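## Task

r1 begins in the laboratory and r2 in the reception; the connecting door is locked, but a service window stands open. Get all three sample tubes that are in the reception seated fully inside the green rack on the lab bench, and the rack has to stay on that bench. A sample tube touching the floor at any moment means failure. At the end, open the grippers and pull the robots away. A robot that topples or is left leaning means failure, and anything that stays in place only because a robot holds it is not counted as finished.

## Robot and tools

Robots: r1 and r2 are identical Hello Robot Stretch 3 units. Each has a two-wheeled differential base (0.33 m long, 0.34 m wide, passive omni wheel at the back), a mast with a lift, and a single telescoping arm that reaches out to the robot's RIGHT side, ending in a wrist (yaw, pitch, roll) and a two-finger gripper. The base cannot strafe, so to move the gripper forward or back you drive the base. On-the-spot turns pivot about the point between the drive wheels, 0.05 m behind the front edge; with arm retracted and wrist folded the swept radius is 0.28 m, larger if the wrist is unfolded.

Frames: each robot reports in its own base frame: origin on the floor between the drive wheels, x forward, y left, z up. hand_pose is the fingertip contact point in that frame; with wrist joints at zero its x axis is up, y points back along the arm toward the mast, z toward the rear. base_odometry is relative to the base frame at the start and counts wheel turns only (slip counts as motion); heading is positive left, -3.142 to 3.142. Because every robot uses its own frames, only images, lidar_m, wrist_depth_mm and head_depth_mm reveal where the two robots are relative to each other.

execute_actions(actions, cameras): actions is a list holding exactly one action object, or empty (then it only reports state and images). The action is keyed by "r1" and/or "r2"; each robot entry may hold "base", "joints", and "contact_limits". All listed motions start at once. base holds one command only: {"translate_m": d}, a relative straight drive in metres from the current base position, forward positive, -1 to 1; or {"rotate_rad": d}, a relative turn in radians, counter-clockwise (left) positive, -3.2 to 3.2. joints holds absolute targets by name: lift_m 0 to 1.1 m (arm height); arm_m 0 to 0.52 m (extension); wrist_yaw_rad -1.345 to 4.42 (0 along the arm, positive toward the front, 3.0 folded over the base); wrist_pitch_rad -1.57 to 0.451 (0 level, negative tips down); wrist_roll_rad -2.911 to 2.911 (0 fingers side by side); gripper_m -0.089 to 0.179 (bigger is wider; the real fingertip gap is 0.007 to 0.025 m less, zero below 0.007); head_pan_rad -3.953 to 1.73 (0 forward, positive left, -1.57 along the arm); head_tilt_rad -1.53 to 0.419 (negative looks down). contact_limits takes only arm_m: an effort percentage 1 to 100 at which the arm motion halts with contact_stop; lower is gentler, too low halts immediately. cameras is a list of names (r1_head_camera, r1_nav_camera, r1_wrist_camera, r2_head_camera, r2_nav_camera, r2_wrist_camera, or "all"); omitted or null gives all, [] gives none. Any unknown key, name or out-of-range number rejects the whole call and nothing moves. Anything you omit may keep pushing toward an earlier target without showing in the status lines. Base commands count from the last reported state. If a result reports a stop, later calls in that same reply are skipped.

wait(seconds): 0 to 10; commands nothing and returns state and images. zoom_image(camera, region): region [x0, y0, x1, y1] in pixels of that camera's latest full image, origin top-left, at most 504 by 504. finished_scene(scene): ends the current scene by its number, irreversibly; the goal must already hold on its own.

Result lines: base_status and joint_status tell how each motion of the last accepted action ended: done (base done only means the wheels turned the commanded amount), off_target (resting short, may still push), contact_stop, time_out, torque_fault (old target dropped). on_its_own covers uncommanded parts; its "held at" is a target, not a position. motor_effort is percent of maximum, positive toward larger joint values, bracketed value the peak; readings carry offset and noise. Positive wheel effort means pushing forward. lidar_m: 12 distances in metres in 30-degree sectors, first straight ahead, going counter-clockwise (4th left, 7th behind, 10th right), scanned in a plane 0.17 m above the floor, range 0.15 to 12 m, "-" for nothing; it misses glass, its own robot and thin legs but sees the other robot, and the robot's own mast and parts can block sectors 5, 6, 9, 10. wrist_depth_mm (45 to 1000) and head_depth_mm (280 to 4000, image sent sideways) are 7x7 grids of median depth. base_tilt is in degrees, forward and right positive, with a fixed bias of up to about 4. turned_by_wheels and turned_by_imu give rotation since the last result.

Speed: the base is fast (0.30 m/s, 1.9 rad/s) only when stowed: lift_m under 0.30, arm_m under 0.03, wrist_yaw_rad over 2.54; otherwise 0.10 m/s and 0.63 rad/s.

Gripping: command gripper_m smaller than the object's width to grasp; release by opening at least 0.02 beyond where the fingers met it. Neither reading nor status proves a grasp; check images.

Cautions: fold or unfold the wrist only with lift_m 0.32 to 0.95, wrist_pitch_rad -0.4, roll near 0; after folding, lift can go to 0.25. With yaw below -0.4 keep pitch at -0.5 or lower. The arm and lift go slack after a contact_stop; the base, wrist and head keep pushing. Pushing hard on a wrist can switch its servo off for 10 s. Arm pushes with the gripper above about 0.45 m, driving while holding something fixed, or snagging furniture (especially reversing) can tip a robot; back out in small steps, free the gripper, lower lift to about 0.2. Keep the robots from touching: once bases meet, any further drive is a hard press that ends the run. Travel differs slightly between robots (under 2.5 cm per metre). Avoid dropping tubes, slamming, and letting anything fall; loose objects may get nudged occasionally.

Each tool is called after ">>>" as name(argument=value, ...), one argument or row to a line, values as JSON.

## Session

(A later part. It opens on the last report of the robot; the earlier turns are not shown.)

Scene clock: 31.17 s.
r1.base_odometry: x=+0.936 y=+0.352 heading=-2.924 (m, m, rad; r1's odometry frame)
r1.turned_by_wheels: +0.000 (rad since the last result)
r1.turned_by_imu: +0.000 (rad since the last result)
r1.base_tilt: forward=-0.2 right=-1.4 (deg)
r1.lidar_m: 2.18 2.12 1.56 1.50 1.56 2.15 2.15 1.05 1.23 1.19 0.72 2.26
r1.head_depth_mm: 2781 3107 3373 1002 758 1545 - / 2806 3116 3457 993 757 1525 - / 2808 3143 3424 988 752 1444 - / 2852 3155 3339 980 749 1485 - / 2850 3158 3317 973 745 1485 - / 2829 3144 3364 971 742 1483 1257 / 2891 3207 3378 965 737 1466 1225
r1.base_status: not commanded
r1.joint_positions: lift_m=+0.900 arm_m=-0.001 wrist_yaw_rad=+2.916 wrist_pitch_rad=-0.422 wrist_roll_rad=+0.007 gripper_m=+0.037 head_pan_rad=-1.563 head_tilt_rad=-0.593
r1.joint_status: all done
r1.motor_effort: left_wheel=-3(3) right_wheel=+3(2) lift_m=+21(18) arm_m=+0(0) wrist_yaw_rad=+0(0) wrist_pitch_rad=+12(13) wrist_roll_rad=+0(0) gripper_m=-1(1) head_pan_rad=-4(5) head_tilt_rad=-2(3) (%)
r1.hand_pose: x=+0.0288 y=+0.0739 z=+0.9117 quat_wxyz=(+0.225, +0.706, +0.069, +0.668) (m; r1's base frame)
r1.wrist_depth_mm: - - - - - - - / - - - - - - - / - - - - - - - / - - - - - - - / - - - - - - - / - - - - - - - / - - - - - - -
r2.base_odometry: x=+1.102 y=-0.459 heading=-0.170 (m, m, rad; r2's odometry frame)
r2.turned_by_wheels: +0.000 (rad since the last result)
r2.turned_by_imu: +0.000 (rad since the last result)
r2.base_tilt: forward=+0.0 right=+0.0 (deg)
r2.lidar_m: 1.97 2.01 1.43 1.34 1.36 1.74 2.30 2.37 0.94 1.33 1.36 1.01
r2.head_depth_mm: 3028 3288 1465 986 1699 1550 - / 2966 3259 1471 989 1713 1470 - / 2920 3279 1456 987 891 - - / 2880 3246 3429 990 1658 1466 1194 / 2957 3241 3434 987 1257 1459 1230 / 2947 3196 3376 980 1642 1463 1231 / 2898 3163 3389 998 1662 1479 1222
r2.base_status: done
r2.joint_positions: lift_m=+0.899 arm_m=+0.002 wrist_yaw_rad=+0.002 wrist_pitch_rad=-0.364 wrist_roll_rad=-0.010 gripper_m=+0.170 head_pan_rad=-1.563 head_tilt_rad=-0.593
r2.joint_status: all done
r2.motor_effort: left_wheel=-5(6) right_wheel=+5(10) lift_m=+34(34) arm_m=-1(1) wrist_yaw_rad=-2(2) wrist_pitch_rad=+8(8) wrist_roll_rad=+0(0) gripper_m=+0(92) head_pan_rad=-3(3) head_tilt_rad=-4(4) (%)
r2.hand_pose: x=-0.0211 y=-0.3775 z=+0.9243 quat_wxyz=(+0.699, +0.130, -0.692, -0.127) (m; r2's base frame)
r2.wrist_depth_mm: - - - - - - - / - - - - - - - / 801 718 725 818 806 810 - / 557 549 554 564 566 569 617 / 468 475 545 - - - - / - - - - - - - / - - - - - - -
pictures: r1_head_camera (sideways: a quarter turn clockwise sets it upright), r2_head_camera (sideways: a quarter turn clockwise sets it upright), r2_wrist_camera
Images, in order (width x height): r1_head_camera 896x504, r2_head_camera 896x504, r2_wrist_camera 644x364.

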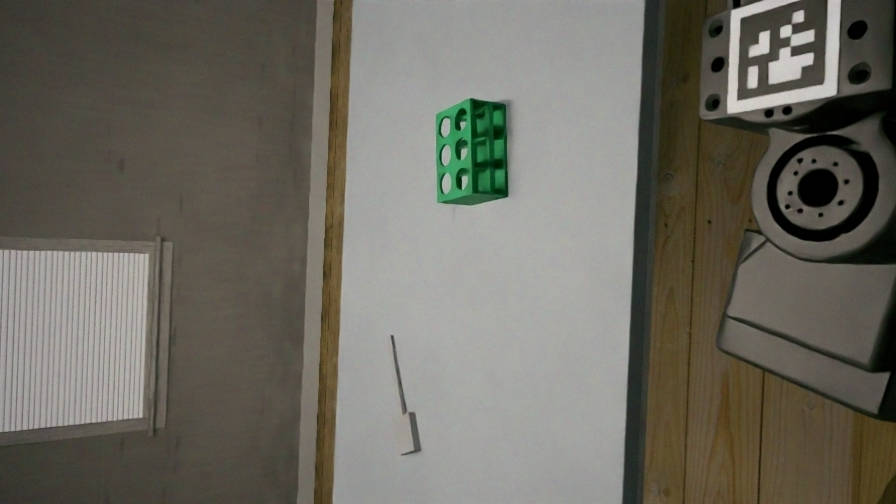

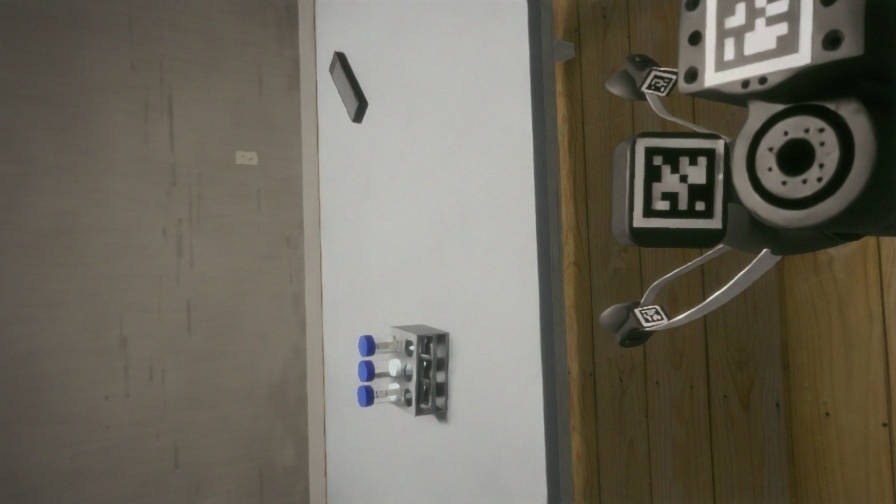

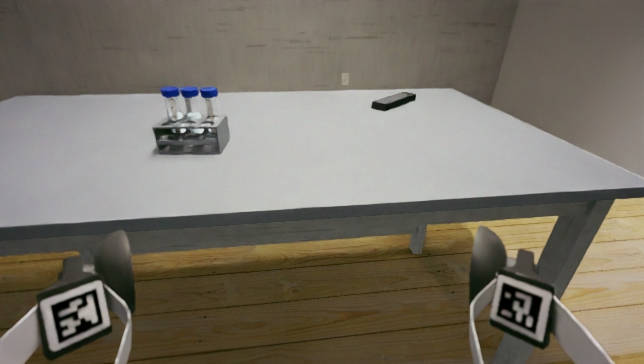

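>>> execute_actions(
  actions=[
    {"r1":{"base":{"translate_m":-0.08},"joints":{"wrist_yaw_rad":0,"gripper_m":0.179}},"r2":{"base":{"translate_m":0.25},"joints":{"wrist_pitch_rad":0,"gripper_m":0.179,"lift_m":0.7,"arm_m":0.2}}},
  ],
  cameras=[],
)

>>> execute_actions(
  actions=[
    {"r1":{"joints":{"wrist_pitch_rad":0,"lift_m":0.7,"arm_m":0.1}}},
  ],
  cameras=["r1_wrist_camera","r2_wrist_camera"],
)

Scene clock: 35.77 s.
r1.base_odometry: x=+1.014 y=+0.369 heading=-2.924 (m, m, rad; r1's odometry frame)
r1.turned_by_wheels: +0.000 (rad since the last result)
r1.turned_by_imu: +0.000 (rad since the last result)
r1.base_tilt: forward=-0.2 right=-1.3 (deg)
r1.lidar_m: 2.27 2.12 1.56 1.50 1.57 2.14 2.07 0.98 1.23 1.19 0.80 0.78
r1.head_depth_mm: 2799 3075 3303 1002 759 1539 - / 2787 3102 3332 994 752 1490 - / 2802 3121 3373 989 748 - - / 2841 3182 3323 980 748 - - / 2832 3123 3389 971 746 1440 1243 / 2825 3137 3365 973 742 1476 1241 / 2836 3165 3356 969 736 1470 1231
r1.base_status: done
r1.joint_positions: lift_m=+0.900 arm_m=-0.001 wrist_yaw_rad=+0.002 wrist_pitch_rad=-0.422 wrist_roll_rad=+0.007 gripper_m=+0.179 head_pan_rad=-1.563 head_tilt_rad=-0.593
r1.joint_status: all done
r1.motor_effort: left_wheel=-3(7) right_wheel=+2(4) lift_m=+21(21) arm_m=+0(1) wrist_yaw_rad=-2(2) wrist_pitch_rad=+12(12) wrist_roll_rad=+0(0) gripper_m=+1(83) head_pan_rad=-5(5) head_tilt_rad=-2(3) (%)
r1.hand_pose: x=-0.0210 y=-0.3683 z=+0.9117 quat_wxyz=(+0.690, +0.148, -0.693, -0.148) (m; r1's base frame)
r1.wrist_depth_mm: - - - - - - - / - 906 919 927 940 950 968 / 632 634 642 553 641 650 654 / 479 486 488 486 493 493 499 / 391 403 395 395 398 398 402 / 389 421 421 419 361 360 359 / - - - - - - -
r2.base_odometry: x=+1.348 y=-0.502 heading=-0.170 (m, m, rad; r2's odometry frame)
r2.turned_by_wheels: +0.000 (rad since the last result)
r2.turned_by_imu: +0.000 (rad since the last result)
r2.base_tilt: forward=+0.0 right=-0.1 (deg)
r2.lidar_m: 1.72 1.75 1.45 1.36 1.38 1.76 2.55 1.11 1.40 1.31 0.83 1.84
r2.head_depth_mm: 2930 3298 1459 985 1654 1511 1284 / 2977 3247 3469 983 1645 - 1179 / 2934 3253 3440 981 831 - 1197 / 2903 3187 3463 981 833 1462 1220 / 2875 3201 3426 988 1647 1466 1229 / 2857 3179 3382 991 857 1467 1224 / 2869 3104 3317 992 850 1467 1232
r2.base_status: done
r2.joint_positions: lift_m=+0.701 arm_m=+0.200 wrist_yaw_rad=+0.001 wrist_pitch_rad=-0.025 wrist_roll_rad=-0.010 gripper_m=+0.179 head_pan_rad=-1.563 head_tilt_rad=-0.593
r2.joint_status: all done
r2.motor_effort: left_wheel=-4(6) right_wheel=+5(9) lift_m=+11(32) arm_m=+3(3) wrist_yaw_rad=+0(2) wrist_pitch_rad=+12(14) wrist_roll_rad=+0(0) gripper_m=+0(52) head_pan_rad=-3(3) head_tilt_rad=-4(4) (%)
r2.hand_pose: x=-0.0213 y=-0.6003 z=+0.8088 quat_wxyz=(+0.711, +0.009, -0.703, -0.009) (m; r2's base frame)
r2.wrist_depth_mm: - - - - - - - / - - - - - - - / - - - - - - - / 637 641 650 476 651 660 648 / 337 337 336 337 336 375 334 / - 225 226 225 229 234 248 / - 205 253 267 278 - -
pictures: none
No camera images: the call's "cameras" was empty. Leave "cameras" out to get every camera's image.

Scene clock: 38.43 s.
r1.base_odometry: x=+1.014 y=+0.369 heading=-2.924 (m, m, rad; r1's odometry frame)
r1.turned_by_wheels: +0.000 (rad since the last result)
r1.turned_by_imu: +0.000 (rad since the last result)
r1.base_tilt: forward=-0.1 right=-1.3 (deg)
r1.lidar_m: 2.26 2.12 1.56 1.50 1.57 2.14 2.07 0.98 1.23 1.19 0.80 0.78
r1.head_depth_mm: 2810 3115 3361 1003 760 1462 1287 / 2819 3098 3334 996 755 1441 - / 2815 3115 3410 985 753 1475 - / 2829 3120 3312 979 749 1425 1228 / 2831 3076 3340 977 747 1444 1232 / 2823 3167 3366 969 736 1467 1236 / 2810 3142 3328 964 739 1462 1232
r1.base_status: not commanded
r1.joint_positions: lift_m=+0.700 arm_m=+0.100 wrist_yaw_rad=+0.001 wrist_pitch_rad=-0.025 wrist_roll_rad=+0.007 gripper_m=+0.179 head_pan_rad=-1.563 head_tilt_rad=-0.593
r1.joint_status: all done
r1.motor_effort: left_wheel=-3(3) right_wheel=+2(3) lift_m=+17(18) arm_m=+4(5) wrist_yaw_rad=+0(1) wrist_pitch_rad=+14(15) wrist_roll_rad=+0(0) gripper_m=+2(0) head_pan_rad=-4(5) head_tilt_rad=-3(3) (%)
r1.hand_pose: x=-0.0211 y=-0.5002 z=+0.8083 quat_wxyz=(+0.705, +0.010, -0.709, -0.009) (m; r1's base frame)
r1.wrist_depth_mm: - - - - - - - / - - - - - - - / - - - - - - - / 599 615 621 447 547 670 602 / 328 346 336 337 340 344 348 / - 227 227 229 231 233 251 / - 172 173 174 175 176 -
r2.base_odometry: x=+1.348 y=-0.502 heading=-0.170 (m, m, rad; r2's odometry frame)
r2.turned_by_wheels: +0.000 (rad since the last result)
r2.turned_by_imu: +0.000 (rad since the last result)
r2.base_tilt: forward=+0.0 right=+0.0 (deg)
r2.lidar_m: 1.72 1.76 1.45 1.36 1.39 1.76 2.56 1.11 1.40 1.31 0.82 1.84
r2.head_depth_mm: 2947 3271 1446 985 1649 1495 1292 / 2890 3299 3485 991 1654 - 1186 / 2914 3227 3407 977 831 - 1199 / 2951 3227 3441 976 832 1464 1226 / 2897 3232 3402 991 1655 1465 1227 / 2882 3151 3383 988 854 1457 1229 / 2867 3152 3327 988 848 1475 1234
r2.base_status: not commanded
r2.joint_positions: lift_m=+0.701 arm_m=+0.200 wrist_yaw_rad=+0.001 wrist_pitch_rad=-0.025 wrist_roll_rad=-0.010 gripper_m=+0.179 head_pan_rad=-1.563 head_tilt_rad=-0.593
r2.joint_status: not commanded
r2.motor_effort: left_wheel=-4(4) right_wheel=+5(5) lift_m=+11(11) arm_m=+3(2) wrist_yaw_rad=-1(0) wrist_pitch_rad=+12(12) wrist_roll_rad=+0(0) gripper_m=+1(1) head_pan_rad=-3(4) head_tilt_rad=-4(4) (%)
r2.hand_pose: x=-0.0213 y=-0.6003 z=+0.8088 quat_wxyz=(+0.711, +0.009, -0.703, -0.009) (m; r2's base frame)
r2.wrist_depth_mm: - - - - - - - / - - - - - - - / - - - - - - - / 645 634 646 477 646 648 654 / 334 334 334 334 338 375 334 / - 226 226 226 229 234 247 / - 204 252 266 277 - -
pictures: r1_wrist_camera, r2_wrist_camera
Images, in order (width x height): r1_wrist_camera 644x364, r2_wrist_camera 644x364.

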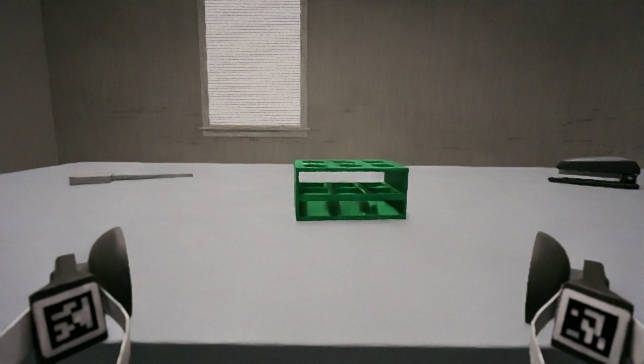

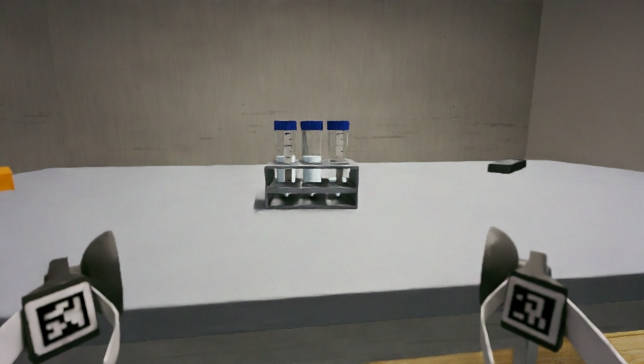

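>>> execute_actions(
  actions=[
    {"r1":{"base":{"translate_m":-0.03},"joints":{"arm_m":0.25}},"r2":{"joints":{"arm_m":0.35}}},
  ],
  cameras=["r1_wrist_camera","r2_wrist_camera","r2_head_camera"],
)

Scene clock: 41.07 s.
r1.base_odometry: x=+1.043 y=+0.376 heading=-2.924 (m, m, rad; r1's odometry frame)
r1.turned_by_wheels: +0.000 (rad since the last result)
r1.turned_by_imu: +0.000 (rad since the last result)
r1.base_tilt: forward=-0.2 right=-1.4 (deg)
r1.lidar_m: 2.29 2.12 1.56 1.51 1.56 2.11 2.04 0.96 1.23 1.19 0.84 0.81
r1.head_depth_mm: 2782 3083 3343 1001 759 1463 1254 / 2829 3070 3366 996 782 - - / 2791 3105 3352 987 806 1371 1246 / 2838 3122 3337 899 803 1399 1240 / 2804 3153 3363 976 746 1429 1234 / 2864 3109 3356 975 737 1458 1234 / 2845 3161 3422 966 736 1463 1234
r1.base_status: done
r1.joint_positions: lift_m=+0.700 arm_m=+0.250 wrist_yaw_rad=+0.001 wrist_pitch_rad=-0.025 wrist_roll_rad=+0.007 gripper_m=+0.179 head_pan_rad=-1.563 head_tilt_rad=-0.593
r1.joint_status: all done
r1.motor_effort: left_wheel=-3(7) right_wheel=+2(3) lift_m=+17(17) arm_m=+4(2) wrist_yaw_rad=-1(1) wrist_pitch_rad=+14(15) wrist_roll_rad=+0(0) gripper_m=-1(1) head_pan_rad=-5(5) head_tilt_rad=-3(2) (%)
r1.hand_pose: x=-0.0212 y=-0.6502 z=+0.8084 quat_wxyz=(+0.705, +0.009, -0.709, -0.009) (m; r1's base frame)
r1.wrist_depth_mm: - - - - - - - / - - - - - - - / - - - - - - - / 603 605 618 534 640 659 563 / 328 343 305 269 279 343 347 / - 226 227 229 230 231 250 / - 171 173 174 174 175 -
r2.base_odometry: x=+1.348 y=-0.502 heading=-0.170 (m, m, rad; r2's odometry frame)
r2.turned_by_wheels: +0.000 (rad since the last result)
r2.turned_by_imu: +0.000 (rad since the last result)
r2.base_tilt: forward=+0.0 right=+0.0 (deg)
r2.lidar_m: 1.72 1.75 1.45 1.36 1.38 1.76 2.55 1.11 1.39 1.31 0.82 1.84
r2.head_depth_mm: 2960 3255 1460 983 1646 1515 - / 2928 3249 3485 988 869 1472 1216 / 2916 3253 3436 1007 - 1462 1228 / 2876 3193 3481 989 1672 1466 1230 / 2866 3193 3414 987 861 1469 1222 / 2891 3220 3419 991 855 1463 1225 / 2847 3121 3376 985 849 1480 1232
r2.base_status: not commanded
r2.joint_positions: lift_m=+0.701 arm_m=+0.350 wrist_yaw_rad=+0.001 wrist_pitch_rad=-0.025 wrist_roll_rad=-0.010 gripper_m=+0.179 head_pan_rad=-1.563 head_tilt_rad=-0.593
r2.joint_status: all done
r2.motor_effort: left_wheel=-4(4) right_wheel=+5(5) lift_m=+11(11) arm_m=+3(4) wrist_yaw_rad=+0(0) wrist_pitch_rad=+12(12) wrist_roll_rad=-1(0) gripper_m=+1(1) head_pan_rad=-3(3) head_tilt_rad=-4(4) (%)
r2.hand_pose: x=-0.0213 y=-0.7503 z=+0.8089 quat_wxyz=(+0.711, +0.009, -0.703, -0.009) (m; r2's base frame)
r2.wrist_depth_mm: - - - - - - - / - - - - - - - / - - - - - - - / 647 647 647 337 641 645 639 / 336 331 305 289 335 367 336 / - 225 226 225 224 225 226 / - 170 169 169 170 162 170
pictures: r1_wrist_camera, r2_head_camera (sideways: a quarter turn clockwise sets it upright), r2_wrist_camera
Images, in order (width x height): r1_wrist_camera 644x364, r2_head_camera 896x504, r2_wrist_camera 644x364.

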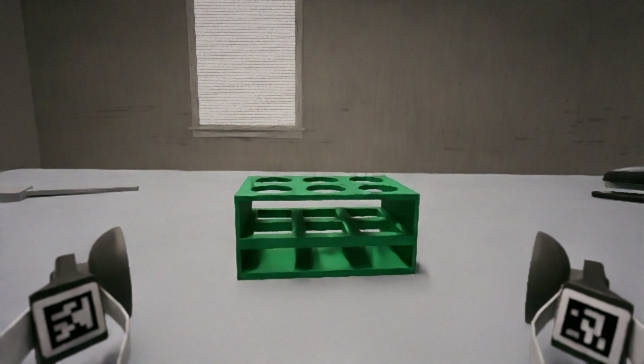

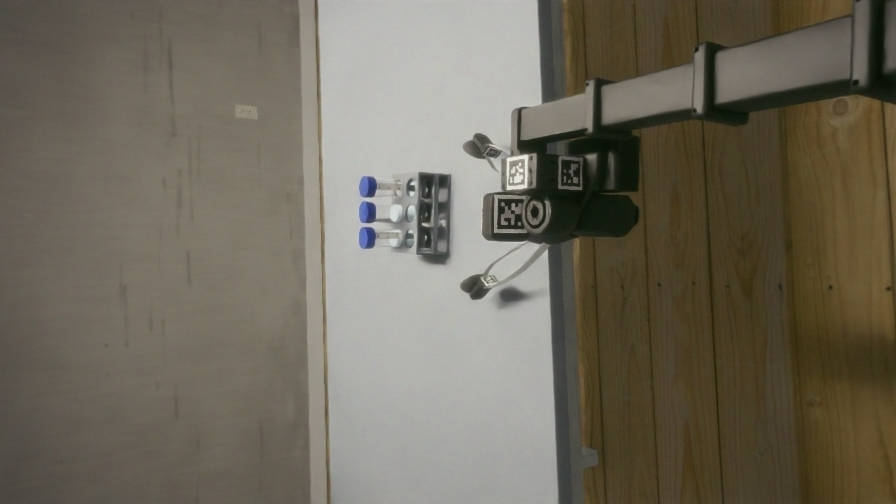

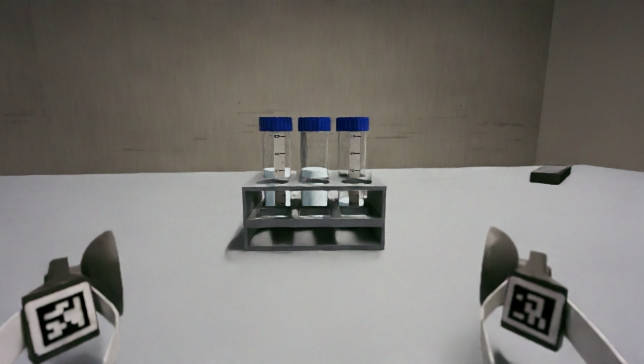

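>>> execute_actions(
  actions=[
    {"r1":{"joints":{"arm_m":0.4,"lift_m":0.69}},"r2":{"base":{"translate_m":-0.008},"joints":{"arm_m":0.52,"lift_m":0.69}}},
  ],
  cameras=["r1_wrist_camera","r2_wrist_camera"],
)

>>> execute_actions(
  actions=[
    {"r1":{"joints":{"gripper_m":0.06}},"r2":{"joints":{"gripper_m":0.06}}},
  ],
  cameras=[],
)

>>> execute_actions(
  actions=[
    {"r1":{"joints":{"lift_m":0.75}},"r2":{"joints":{"lift_m":0.75}}},
  ],
)

Scene clock: 43.97 s.
r1.base_odometry: x=+1.043 y=+0.376 heading=-2.924 (m, m, rad; r1's odometry frame)
r1.turned_by_wheels: +0.000 (rad since the last result)
r1.turned_by_imu: -0.032 (rad since the last result)
r1.base_tilt: forward=-0.1 right=-1.3 (deg)
r1.lidar_m: 2.30 2.19 1.58 1.50 1.55 2.09 2.03 0.95 1.24 1.19 1.23 0.81
r1.head_depth_mm: 2811 3119 3398 998 757 1459 1280 / 2846 3156 3389 990 779 - - / 2866 3095 3278 1028 - 1433 1241 / 2802 3129 3367 921 707 1435 1238 / 2832 3135 3333 961 739 1439 1240 / 2807 3145 3390 963 738 1431 1233 / 2799 3113 3289 961 734 1433 1235
r1.base_status: not commanded
r1.joint_positions: lift_m=+0.697 arm_m=+0.400 wrist_yaw_rad=+0.002 wrist_pitch_rad=-0.003 wrist_roll_rad=+0.008 gripper_m=+0.179 head_pan_rad=-1.566 head_tilt_rad=-0.596
r1.joint_status: lift_m contact_stop (moved -0.003 of -0.010); the others done
r1.on_its_own: lift_m is slack since a contact_stop, until your next command for it (your +0.690 is given up)
r1.motor_effort: left_wheel=+0(29) right_wheel=+0(20) lift_m=+19(20) arm_m=+4(29) wrist_yaw_rad=-1(3) wrist_pitch_rad=+2(100) wrist_roll_rad=-1(6) gripper_m=+0(0) head_pan_rad=-3(4) head_tilt_rad=-1(2) (%)
r1.hand_pose: x=-0.0210 y=-0.8007 z=+0.8110 quat_wxyz=(+0.704, +0.002, -0.710, -0.001) (m; r1's base frame)
r1.wrist_depth_mm: - - - - - - - / - - - - - - - / - - - - - - - / - - - - - - - / 351 375 174 198 189 367 371 / - 148 171 161 123 240 260 / - 142 135 128 129 180 -
r2.base_odometry: x=+1.341 y=-0.500 heading=-0.170 (m, m, rad; r2's odometry frame)
r2.turned_by_wheels: +0.000 (rad since the last result)
r2.turned_by_imu: -0.039 (rad since the last result)
r2.base_tilt: forward=+0.0 right=-0.1 (deg)
r2.lidar_m: 1.73 1.76 1.47 1.35 1.37 1.70 2.54 1.10 1.12 1.31 0.83 0.84
r2.head_depth_mm: 3020 3334 1431 980 1692 1492 - / 2945 3278 1447 977 1289 1416 1207 / 2957 3254 1447 - 1663 1464 1226 / 2904 3160 3452 985 1649 1469 1225 / 2888 3239 3411 982 1635 1464 1221 / 2859 3134 3334 984 851 1467 1222 / 2822 3121 3323 985 840 1457 1227
r2.base_status: done
r2.joint_positions: lift_m=+0.691 arm_m=+0.519 wrist_yaw_rad=+0.002 wrist_pitch_rad=+0.012 wrist_roll_rad=-0.012 gripper_m=+0.179 head_pan_rad=-1.565 head_tilt_rad=-0.598
r2.joint_status: all done
r2.motor_effort: left_wheel=+1(32) right_wheel=+0(37) lift_m=+11(14) arm_m=+6(27) wrist_yaw_rad=-2(22) wrist_pitch_rad=-5(80) wrist_roll_rad=+1(3) gripper_m=+0(0) head_pan_rad=-2(3) head_tilt_rad=-1(4) (%)
r2.hand_pose: x=-0.0210 y=-0.9209 z=+0.8083 quat_wxyz=(+0.711, -0.003, -0.703, +0.005) (m; r2's base frame)
r2.wrist_depth_mm: - - - - - - - / - - - - - - - / - - 191 180 - - - / - - - - - - - / 365 195 181 179 362 410 362 / - 164 183 182 233 235 236 / - 157 157 140 172 165 174
pictures: r1_wrist_camera, r2_wrist_camera
Images, in order (width x height): r1_wrist_camera 644x364, r2_wrist_camera 644x364.

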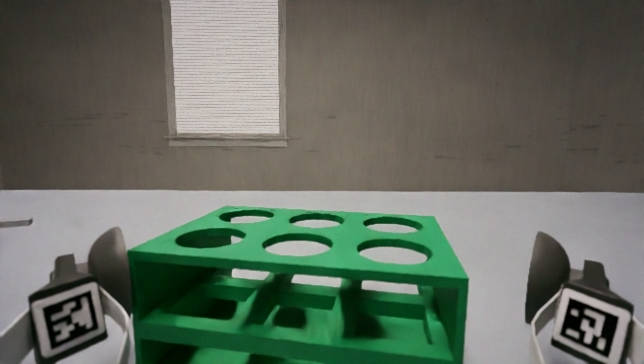

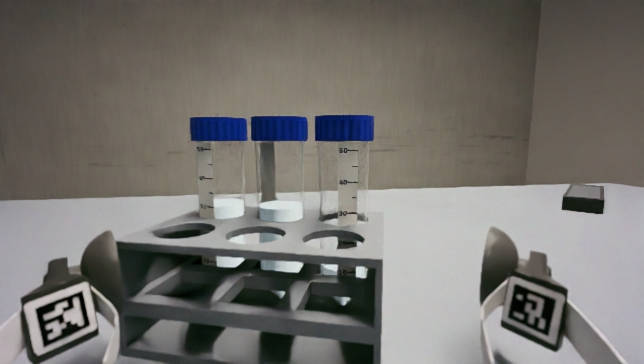

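not run: a stop came earlier in this reply.

not run: a stop came earlier in this reply.

>>> execute_actions(
  actions=[
    {"r1":{"base":{"translate_m":0.015},"joints":{"lift_m":0.72,"wrist_pitch_rad":-0.12,"arm_m":0.41}},"r2":{"base":{"translate_m":0.03},"joints":{"lift_m":0.72,"wrist_pitch_rad":-0.12}}},
  ],
  cameras=[],
)

>>> execute_actions(
  actions=[
    {"r1":{"joints":{"gripper_m":0.06}},"r2":{"joints":{"gripper_m":0.06}}},
  ],
  cameras=["r1_wrist_camera","r2_wrist_camera"],
)

>>> execute_actions(
  actions=[
    {"r1":{"joints":{"lift_m":0.77}},"r2":{"joints":{"lift_m":0.77}}},
  ],
)

Scene clock: 45.70 s.
r1.base_odometry: x=+1.029 y=+0.372 heading=-2.924 (m, m, rad; r1's odometry frame)
r1.turned_by_wheels: +0.000 (rad since the last result)
r1.turned_by_imu: +0.000 (rad since the last result)
r1.base_tilt: forward=-0.2 right=-1.3 (deg)
r1.lidar_m: 2.28 2.20 1.57 1.50 1.55 2.09 2.05 0.96 1.24 1.19 1.23 0.80
r1.head_depth_mm: 2840 3135 3400 993 755 1463 1291 / 2809 3108 3371 996 781 - - / 2820 3157 3352 1053 701 1456 1241 / 2842 3123 3389 1027 718 1438 1236 / 2816 3110 3317 969 742 1429 1233 / 2794 3129 3346 961 737 1423 1230 / 2768 3135 3286 960 734 1433 1217
r1.base_status: done
r1.joint_positions: lift_m=+0.720 arm_m=+0.410 wrist_yaw_rad=-0.002 wrist_pitch_rad=-0.136 wrist_roll_rad=+0.008 gripper_m=+0.179 head_pan_rad=-1.566 head_tilt_rad=-0.596
r1.joint_status: all done
r1.motor_effort: left_wheel=+0(2) right_wheel=+0(7) lift_m=+21(24) arm_m=+4(4) wrist_yaw_rad=+1(2) wrist_pitch_rad=+9(12) wrist_roll_rad=-1(1) gripper_m=+1(0) head_pan_rad=-3(3) head_tilt_rad=-1(2) (%)
r1.hand_pose: x=-0.0219 y=-0.8053 z=+0.8000 quat_wxyz=(+0.703, +0.047, -0.708, -0.049) (m; r1's base frame)
r1.wrist_depth_mm: - - - - - - - / - - - - - - - / - - - - - - - / 400 406 403 410 416 423 424 / 266 268 138 144 143 255 274 / - 161 160 161 150 109 216 / - 153 141 129 121 122 -
r2.base_odometry: x=+1.370 y=-0.506 heading=-0.170 (m, m, rad; r2's odometry frame)
r2.turned_by_wheels: +0.000 (rad since the last result)
r2.turned_by_imu: +0.000 (rad since the last result)
r2.base_tilt: forward=+0.0 right=+0.0 (deg)
r2.lidar_m: 1.70 1.72 1.47 1.36 1.38 1.71 2.57 1.12 1.15 1.31 0.81 1.85
r2.head_depth_mm: 3014 3349 1448 975 1702 1491 - / 2987 3337 1438 1015 - 1460 1190 / 2986 3245 1445 - 1645 1470 1229 / 2921 3241 3475 977 1641 1458 1226 / 2882 3268 3452 978 1646 1454 1230 / 2868 3141 3431 983 844 1455 1217 / 2850 3114 3274 985 834 1471 1226
r2.base_status: done
r2.joint_positions: lift_m=+0.719 arm_m=+0.520 wrist_yaw_rad=-0.001 wrist_pitch_rad=-0.136 wrist_roll_rad=-0.012 gripper_m=+0.179 head_pan_rad=-1.565 head_tilt_rad=-0.598
r2.joint_status: all done
r2.motor_effort: left_wheel=+0(4) right_wheel=+0(17) lift_m=+34(33) arm_m=+1(6) wrist_yaw_rad=+2(6) wrist_pitch_rad=+8(21) wrist_roll_rad=+1(0) gripper_m=+0(0) head_pan_rad=-2(2) head_tilt_rad=-1(1) (%)
r2.hand_pose: x=-0.0218 y=-0.9154 z=+0.7994 quat_wxyz=(+0.710, +0.048, -0.701, -0.049) (m; r2's base frame)
r2.wrist_depth_mm: - - - - - - - / - - - - - - - / - - - - 645 - - / 416 415 342 194 381 423 429 / 268 268 173 177 177 294 273 / - 198 166 166 149 - 200 / - 156 157 156 151 152 159
pictures: none
No camera images: the call's "cameras" was empty. Leave "cameras" out to get every camera's image.

Scene clock: 47.37 s.
r1.base_odometry: x=+1.029 y=+0.372 heading=-2.924 (m, m, rad; r1's odometry frame)
r1.turned_by_wheels: +0.000 (rad since the last result)
r1.turned_by_imu: +0.000 (rad since the last result)
r1.base_tilt: forward=-0.1 right=-1.3 (deg)
r1.lidar_m: 2.28 2.19 1.58 1.50 1.55 2.09 2.04 0.96 1.24 1.19 1.23 0.80
r1.head_depth_mm: 2795 3194 3404 992 758 1468 1302 / 2810 3084 3353 989 781 - - / 2843 3155 3344 1060 701 1433 1241 / 2835 3149 3289 1073 720 1439 1241 / 2863 3151 3305 969 739 1434 1225 / 2813 3087 3296 970 737 1430 1237 / 2793 3128 3261 957 731 1424 1226
r1.base_status: not commanded
r1.joint_positions: lift_m=+0.720 arm_m=+0.410 wrist_yaw_rad=-0.001 wrist_pitch_rad=-0.137 wrist_roll_rad=+0.007 gripper_m=+0.061 head_pan_rad=-1.566 head_tilt_rad=-0.596
r1.joint_status: all done
r1.motor_effort: left_wheel=-1(0) right_wheel=+0(1) lift_m=+21(21) arm_m=+3(4) wrist_yaw_rad=+0(1) wrist_pitch_rad=+10(10) wrist_roll_rad=+0(1) gripper_m=-34(100) head_pan_rad=-4(4) head_tilt_rad=-2(1) (%)
r1.hand_pose: x=-0.0218 y=-0.8052 z=+0.7996 quat_wxyz=(+0.703, +0.048, -0.708, -0.049) (m; r1's base frame)
r1.wrist_depth_mm: - - - - - - - / - - - - - - - / - - - - - - - / 399 404 368 197 375 419 421 / 263 266 149 145 139 255 274 / 198 140 166 165 166 133 204 / - 143 140 141 129 132 162
r2.base_odometry: x=+1.370 y=-0.506 heading=-0.170 (m, m, rad; r2's odometry frame)
r2.turned_by_wheels: +0.000 (rad since the last result)
r2.turned_by_imu: +0.000 (rad since the last result)
r2.base_tilt: forward=-0.1 right=-0.1 (deg)
r2.lidar_m: 1.70 1.73 1.47 1.36 1.37 1.71 2.57 1.12 1.15 1.31 0.81 1.84
r2.head_depth_mm: 3009 3328 1438 978 1711 1505 - / 2970 3323 1441 1022 - 1460 1196 / 2911 3285 1439 - 1642 1467 1218 / 2924 3266 3385 978 1639 1472 1222 / 2932 3228 3390 980 1651 1462 1220 / 2872 3191 3332 980 851 1464 1222 / 2832 3114 3312 984 831 1457 1226
r2.base_status: not commanded
r2.joint_positions: lift_m=+0.719 arm_m=+0.520 wrist_yaw_rad=-0.001 wrist_pitch_rad=-0.137 wrist_roll_rad=-0.011 gripper_m=+0.060 head_pan_rad=-1.565 head_tilt_rad=-0.598
r2.joint_status: all done
r2.motor_effort: left_wheel=+0(1) right_wheel=+2(2) lift_m=+34(34) arm_m=+1(1) wrist_yaw_rad=+2(2) wrist_pitch_rad=+8(8) wrist_roll_rad=+1(1) gripper_m=-2(91) head_pan_rad=-2(2) head_tilt_rad=-1(1) (%)
r2.hand_pose: x=-0.0218 y=-0.9154 z=+0.7994 quat_wxyz=(+0.710, +0.048, -0.701, -0.049) (m; r2's base frame)
r2.wrist_depth_mm: - - - - - - - / - - - - - - - / - - - - - - - / 414 411 232 211 424 425 427 / 268 267 225 165 270 272 273 / 197 198 185 165 199 200 200 / 156 157 157 157 152 159 158
pictures: r1_wrist_camera, r2_wrist_camera
Images, in order (width x height): r1_wrist_camera 644x364, r2_wrist_camera 644x364.

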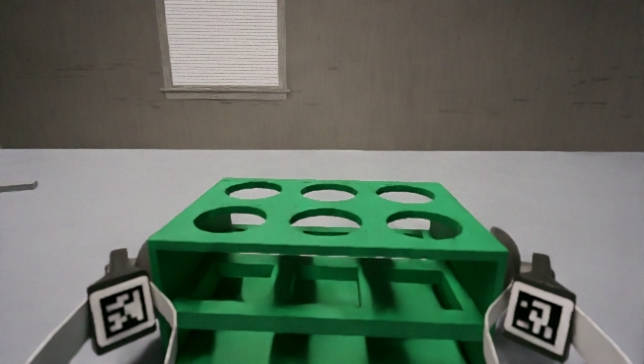

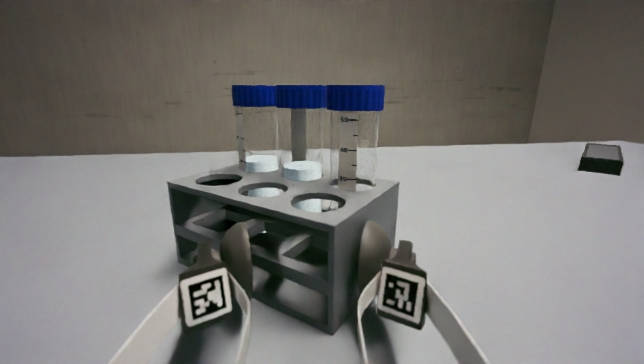

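Scene clock: 48.67 s.
r1.base_odometry: x=+1.029 y=+0.372 heading=-2.924 (m, m, rad; r1's odometry frame)
r1.turned_by_wheels: +0.000 (rad since the last result)
r1.turned_by_imu: +0.000 (rad since the last result)
r1.base_tilt: forward=-0.1 right=-1.3 (deg)
r1.lidar_m: 2.29 2.19 1.57 1.50 1.55 2.08 2.05 0.97 1.24 1.19 1.23 0.80
r1.head_depth_mm: 2851 3113 3322 995 758 1485 - / 2886 3105 3306 1037 - 1455 1233 / 2799 3128 3314 1082 722 1448 1245 / 2778 3107 3268 910 731 1443 1231 / 2846 3111 3360 965 741 1439 1232 / 2812 3128 3312 962 738 1425 1227 / 2809 3129 3337 960 734 1423 1231
r1.base_status: not commanded
r1.joint_positions: lift_m=+0.770 arm_m=+0.410 wrist_yaw_rad=-0.001 wrist_pitch_rad=-0.152 wrist_roll_rad=+0.007 gripper_m=+0.068 head_pan_rad=-1.566 head_tilt_rad=-0.596
r1.joint_status: all done
r1.on_its_own: gripper_m is held at +0.067, not at your +0.060, by its stall guard, which is still easing
r1.motor_effort: left_wheel=+0(0) right_wheel=-1(0) lift_m=+21(24) arm_m=+3(4) wrist_yaw_rad=+0(0) wrist_pitch_rad=+18(19) wrist_roll_rad=+0(0) gripper_m=-30(32) head_pan_rad=-3(3) head_tilt_rad=-1(2) (%)
r1.hand_pose: x=-0.0218 y=-0.8043 z=+0.8459 quat_wxyz=(+0.703, +0.053, -0.707, -0.055) (m; r1's base frame)
r1.wrist_depth_mm: - - - - - - - / - - - - - - - / - - - - - - - / 535 534 538 553 552 565 561 / 362 363 151 150 141 373 377 / 273 140 166 168 169 133 284 / 224 173 141 142 129 131 230
r2.base_odometry: x=+1.370 y=-0.506 heading=-0.170 (m, m, rad; r2's odometry frame)
r2.turned_by_wheels: +0.000 (rad since the last result)
r2.turned_by_imu: +0.000 (rad since the last result)
r2.base_tilt: forward=+0.0 right=+0.0 (deg)
r2.lidar_m: 1.70 1.73 1.47 1.36 1.38 1.70 2.56 1.12 1.15 1.31 0.81 1.84
r2.head_depth_mm: 2988 3351 1443 977 1695 - - / 2993 3277 1444 1028 1667 1468 1230 / 2932 3224 2447 897 1647 1460 1229 / 2904 3232 3418 939 1645 1462 1224 / 2878 3146 3425 983 1638 1468 1236 / 2830 3177 3321 982 845 1469 1222 / 2854 3125 3363 981 835 1467 1236
r2.base_status: not commanded
r2.joint_positions: lift_m=+0.769 arm_m=+0.520 wrist_yaw_rad=-0.001 wrist_pitch_rad=-0.142 wrist_roll_rad=-0.012 gripper_m=+0.060 head_pan_rad=-1.565 head_tilt_rad=-0.598
r2.joint_status: all done
r2.motor_effort: left_wheel=+0(0) right_wheel=+1(1) lift_m=+34(35) arm_m=+1(1) wrist_yaw_rad=+2(2) wrist_pitch_rad=+11(11) wrist_roll_rad=+1(1) gripper_m=+0(2) head_pan_rad=-2(2) head_tilt_rad=-1(1) (%)
r2.hand_pose: x=-0.0218 y=-0.9151 z=+0.8479 quat_wxyz=(+0.710, +0.050, -0.701, -0.051) (m; r2's base frame)
r2.wrist_depth_mm: - - - - - - - / - - - - - - - / - - - - - - - / 571 577 533 212 583 591 574 / 371 378 256 237 392 379 382 / 276 278 237 197 286 281 282 / 220 220 212 182 212 222 224
pictures: r1_head_camera (sideways: a quarter turn clockwise sets it upright), r1_nav_camera (sideways: a quarter turn counterclockwise sets it upright), r1_wrist_camera, r2_head_camera (sideways: a quarter turn clockwise sets it upright), r2_nav_camera (sideways: a quarter turn counterclockwise sets it upright), r2_wrist_camera
Images, in order (width x height): r1_head_camera 896x504, r1_nav_camera 672x504, r1_wrist_camera 644x364, r2_head_camera 896x504, r2_nav_camera 672x504, r2_wrist_camera 644x364.

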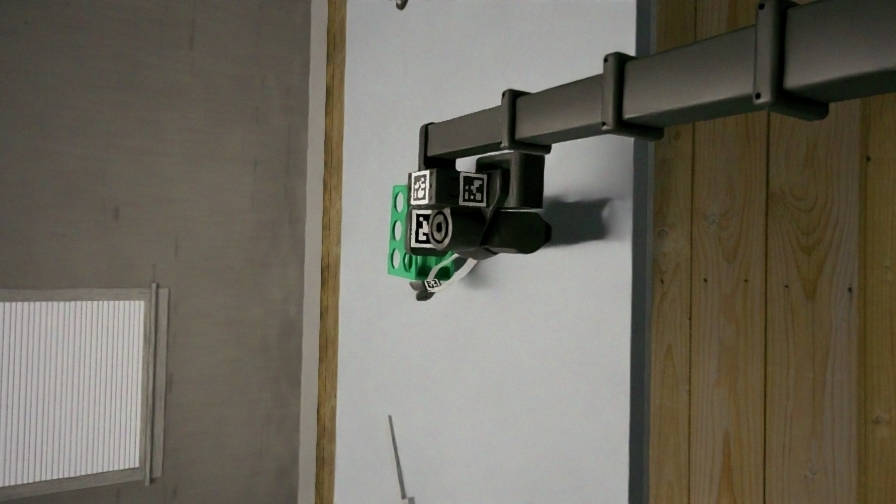

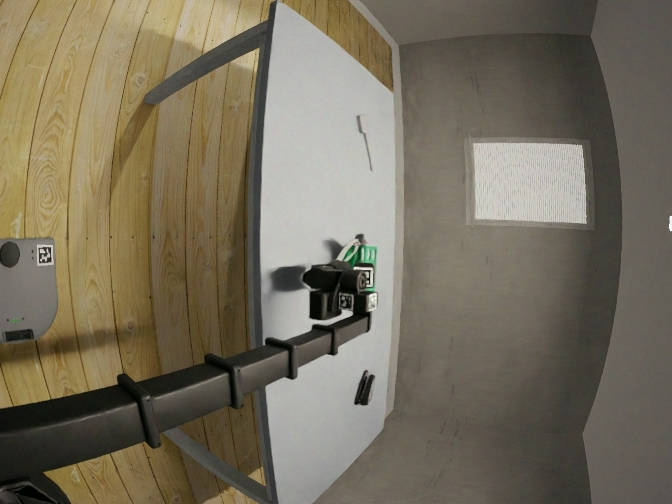

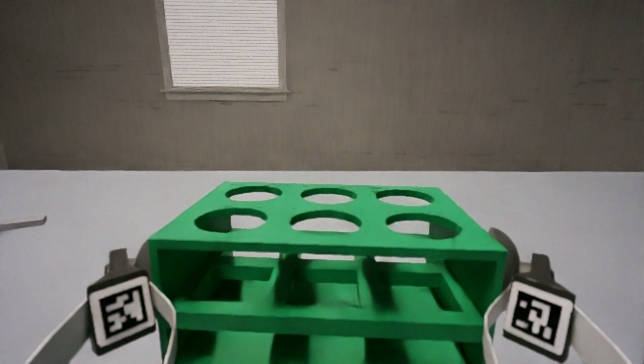

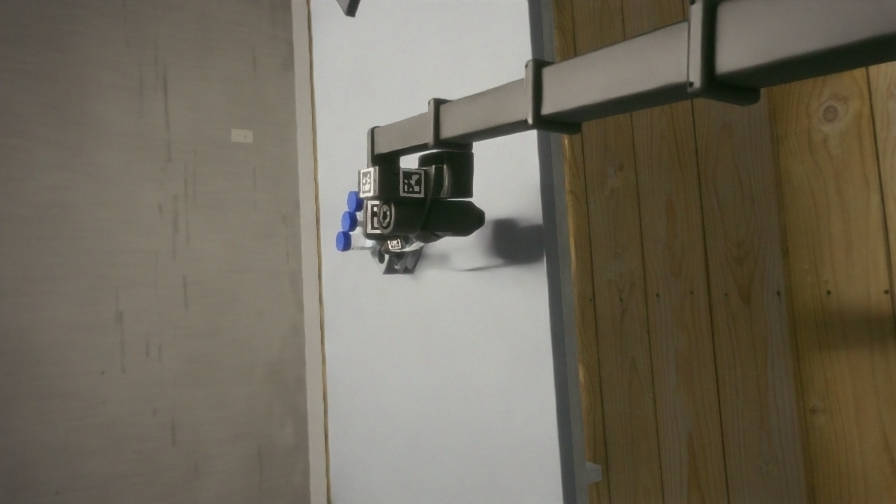

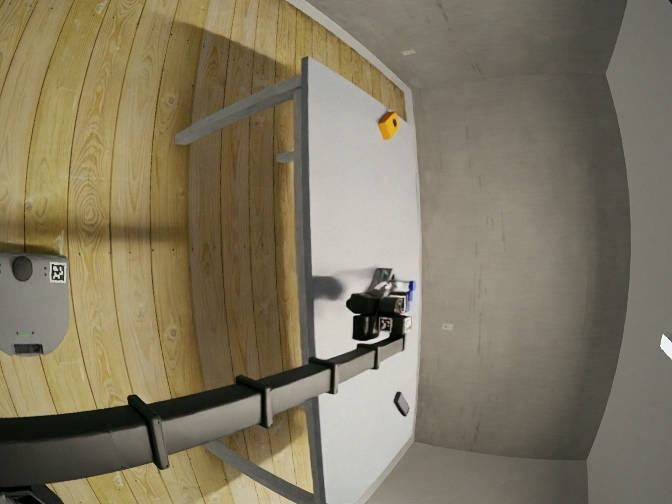

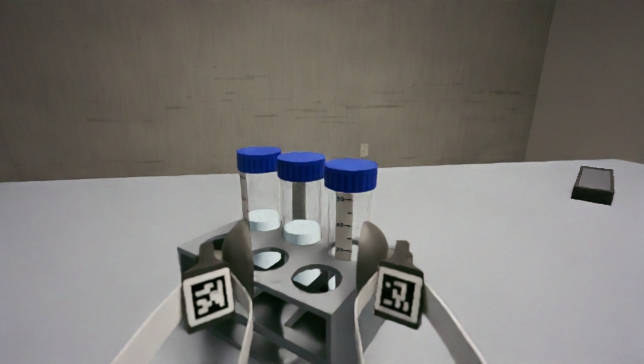

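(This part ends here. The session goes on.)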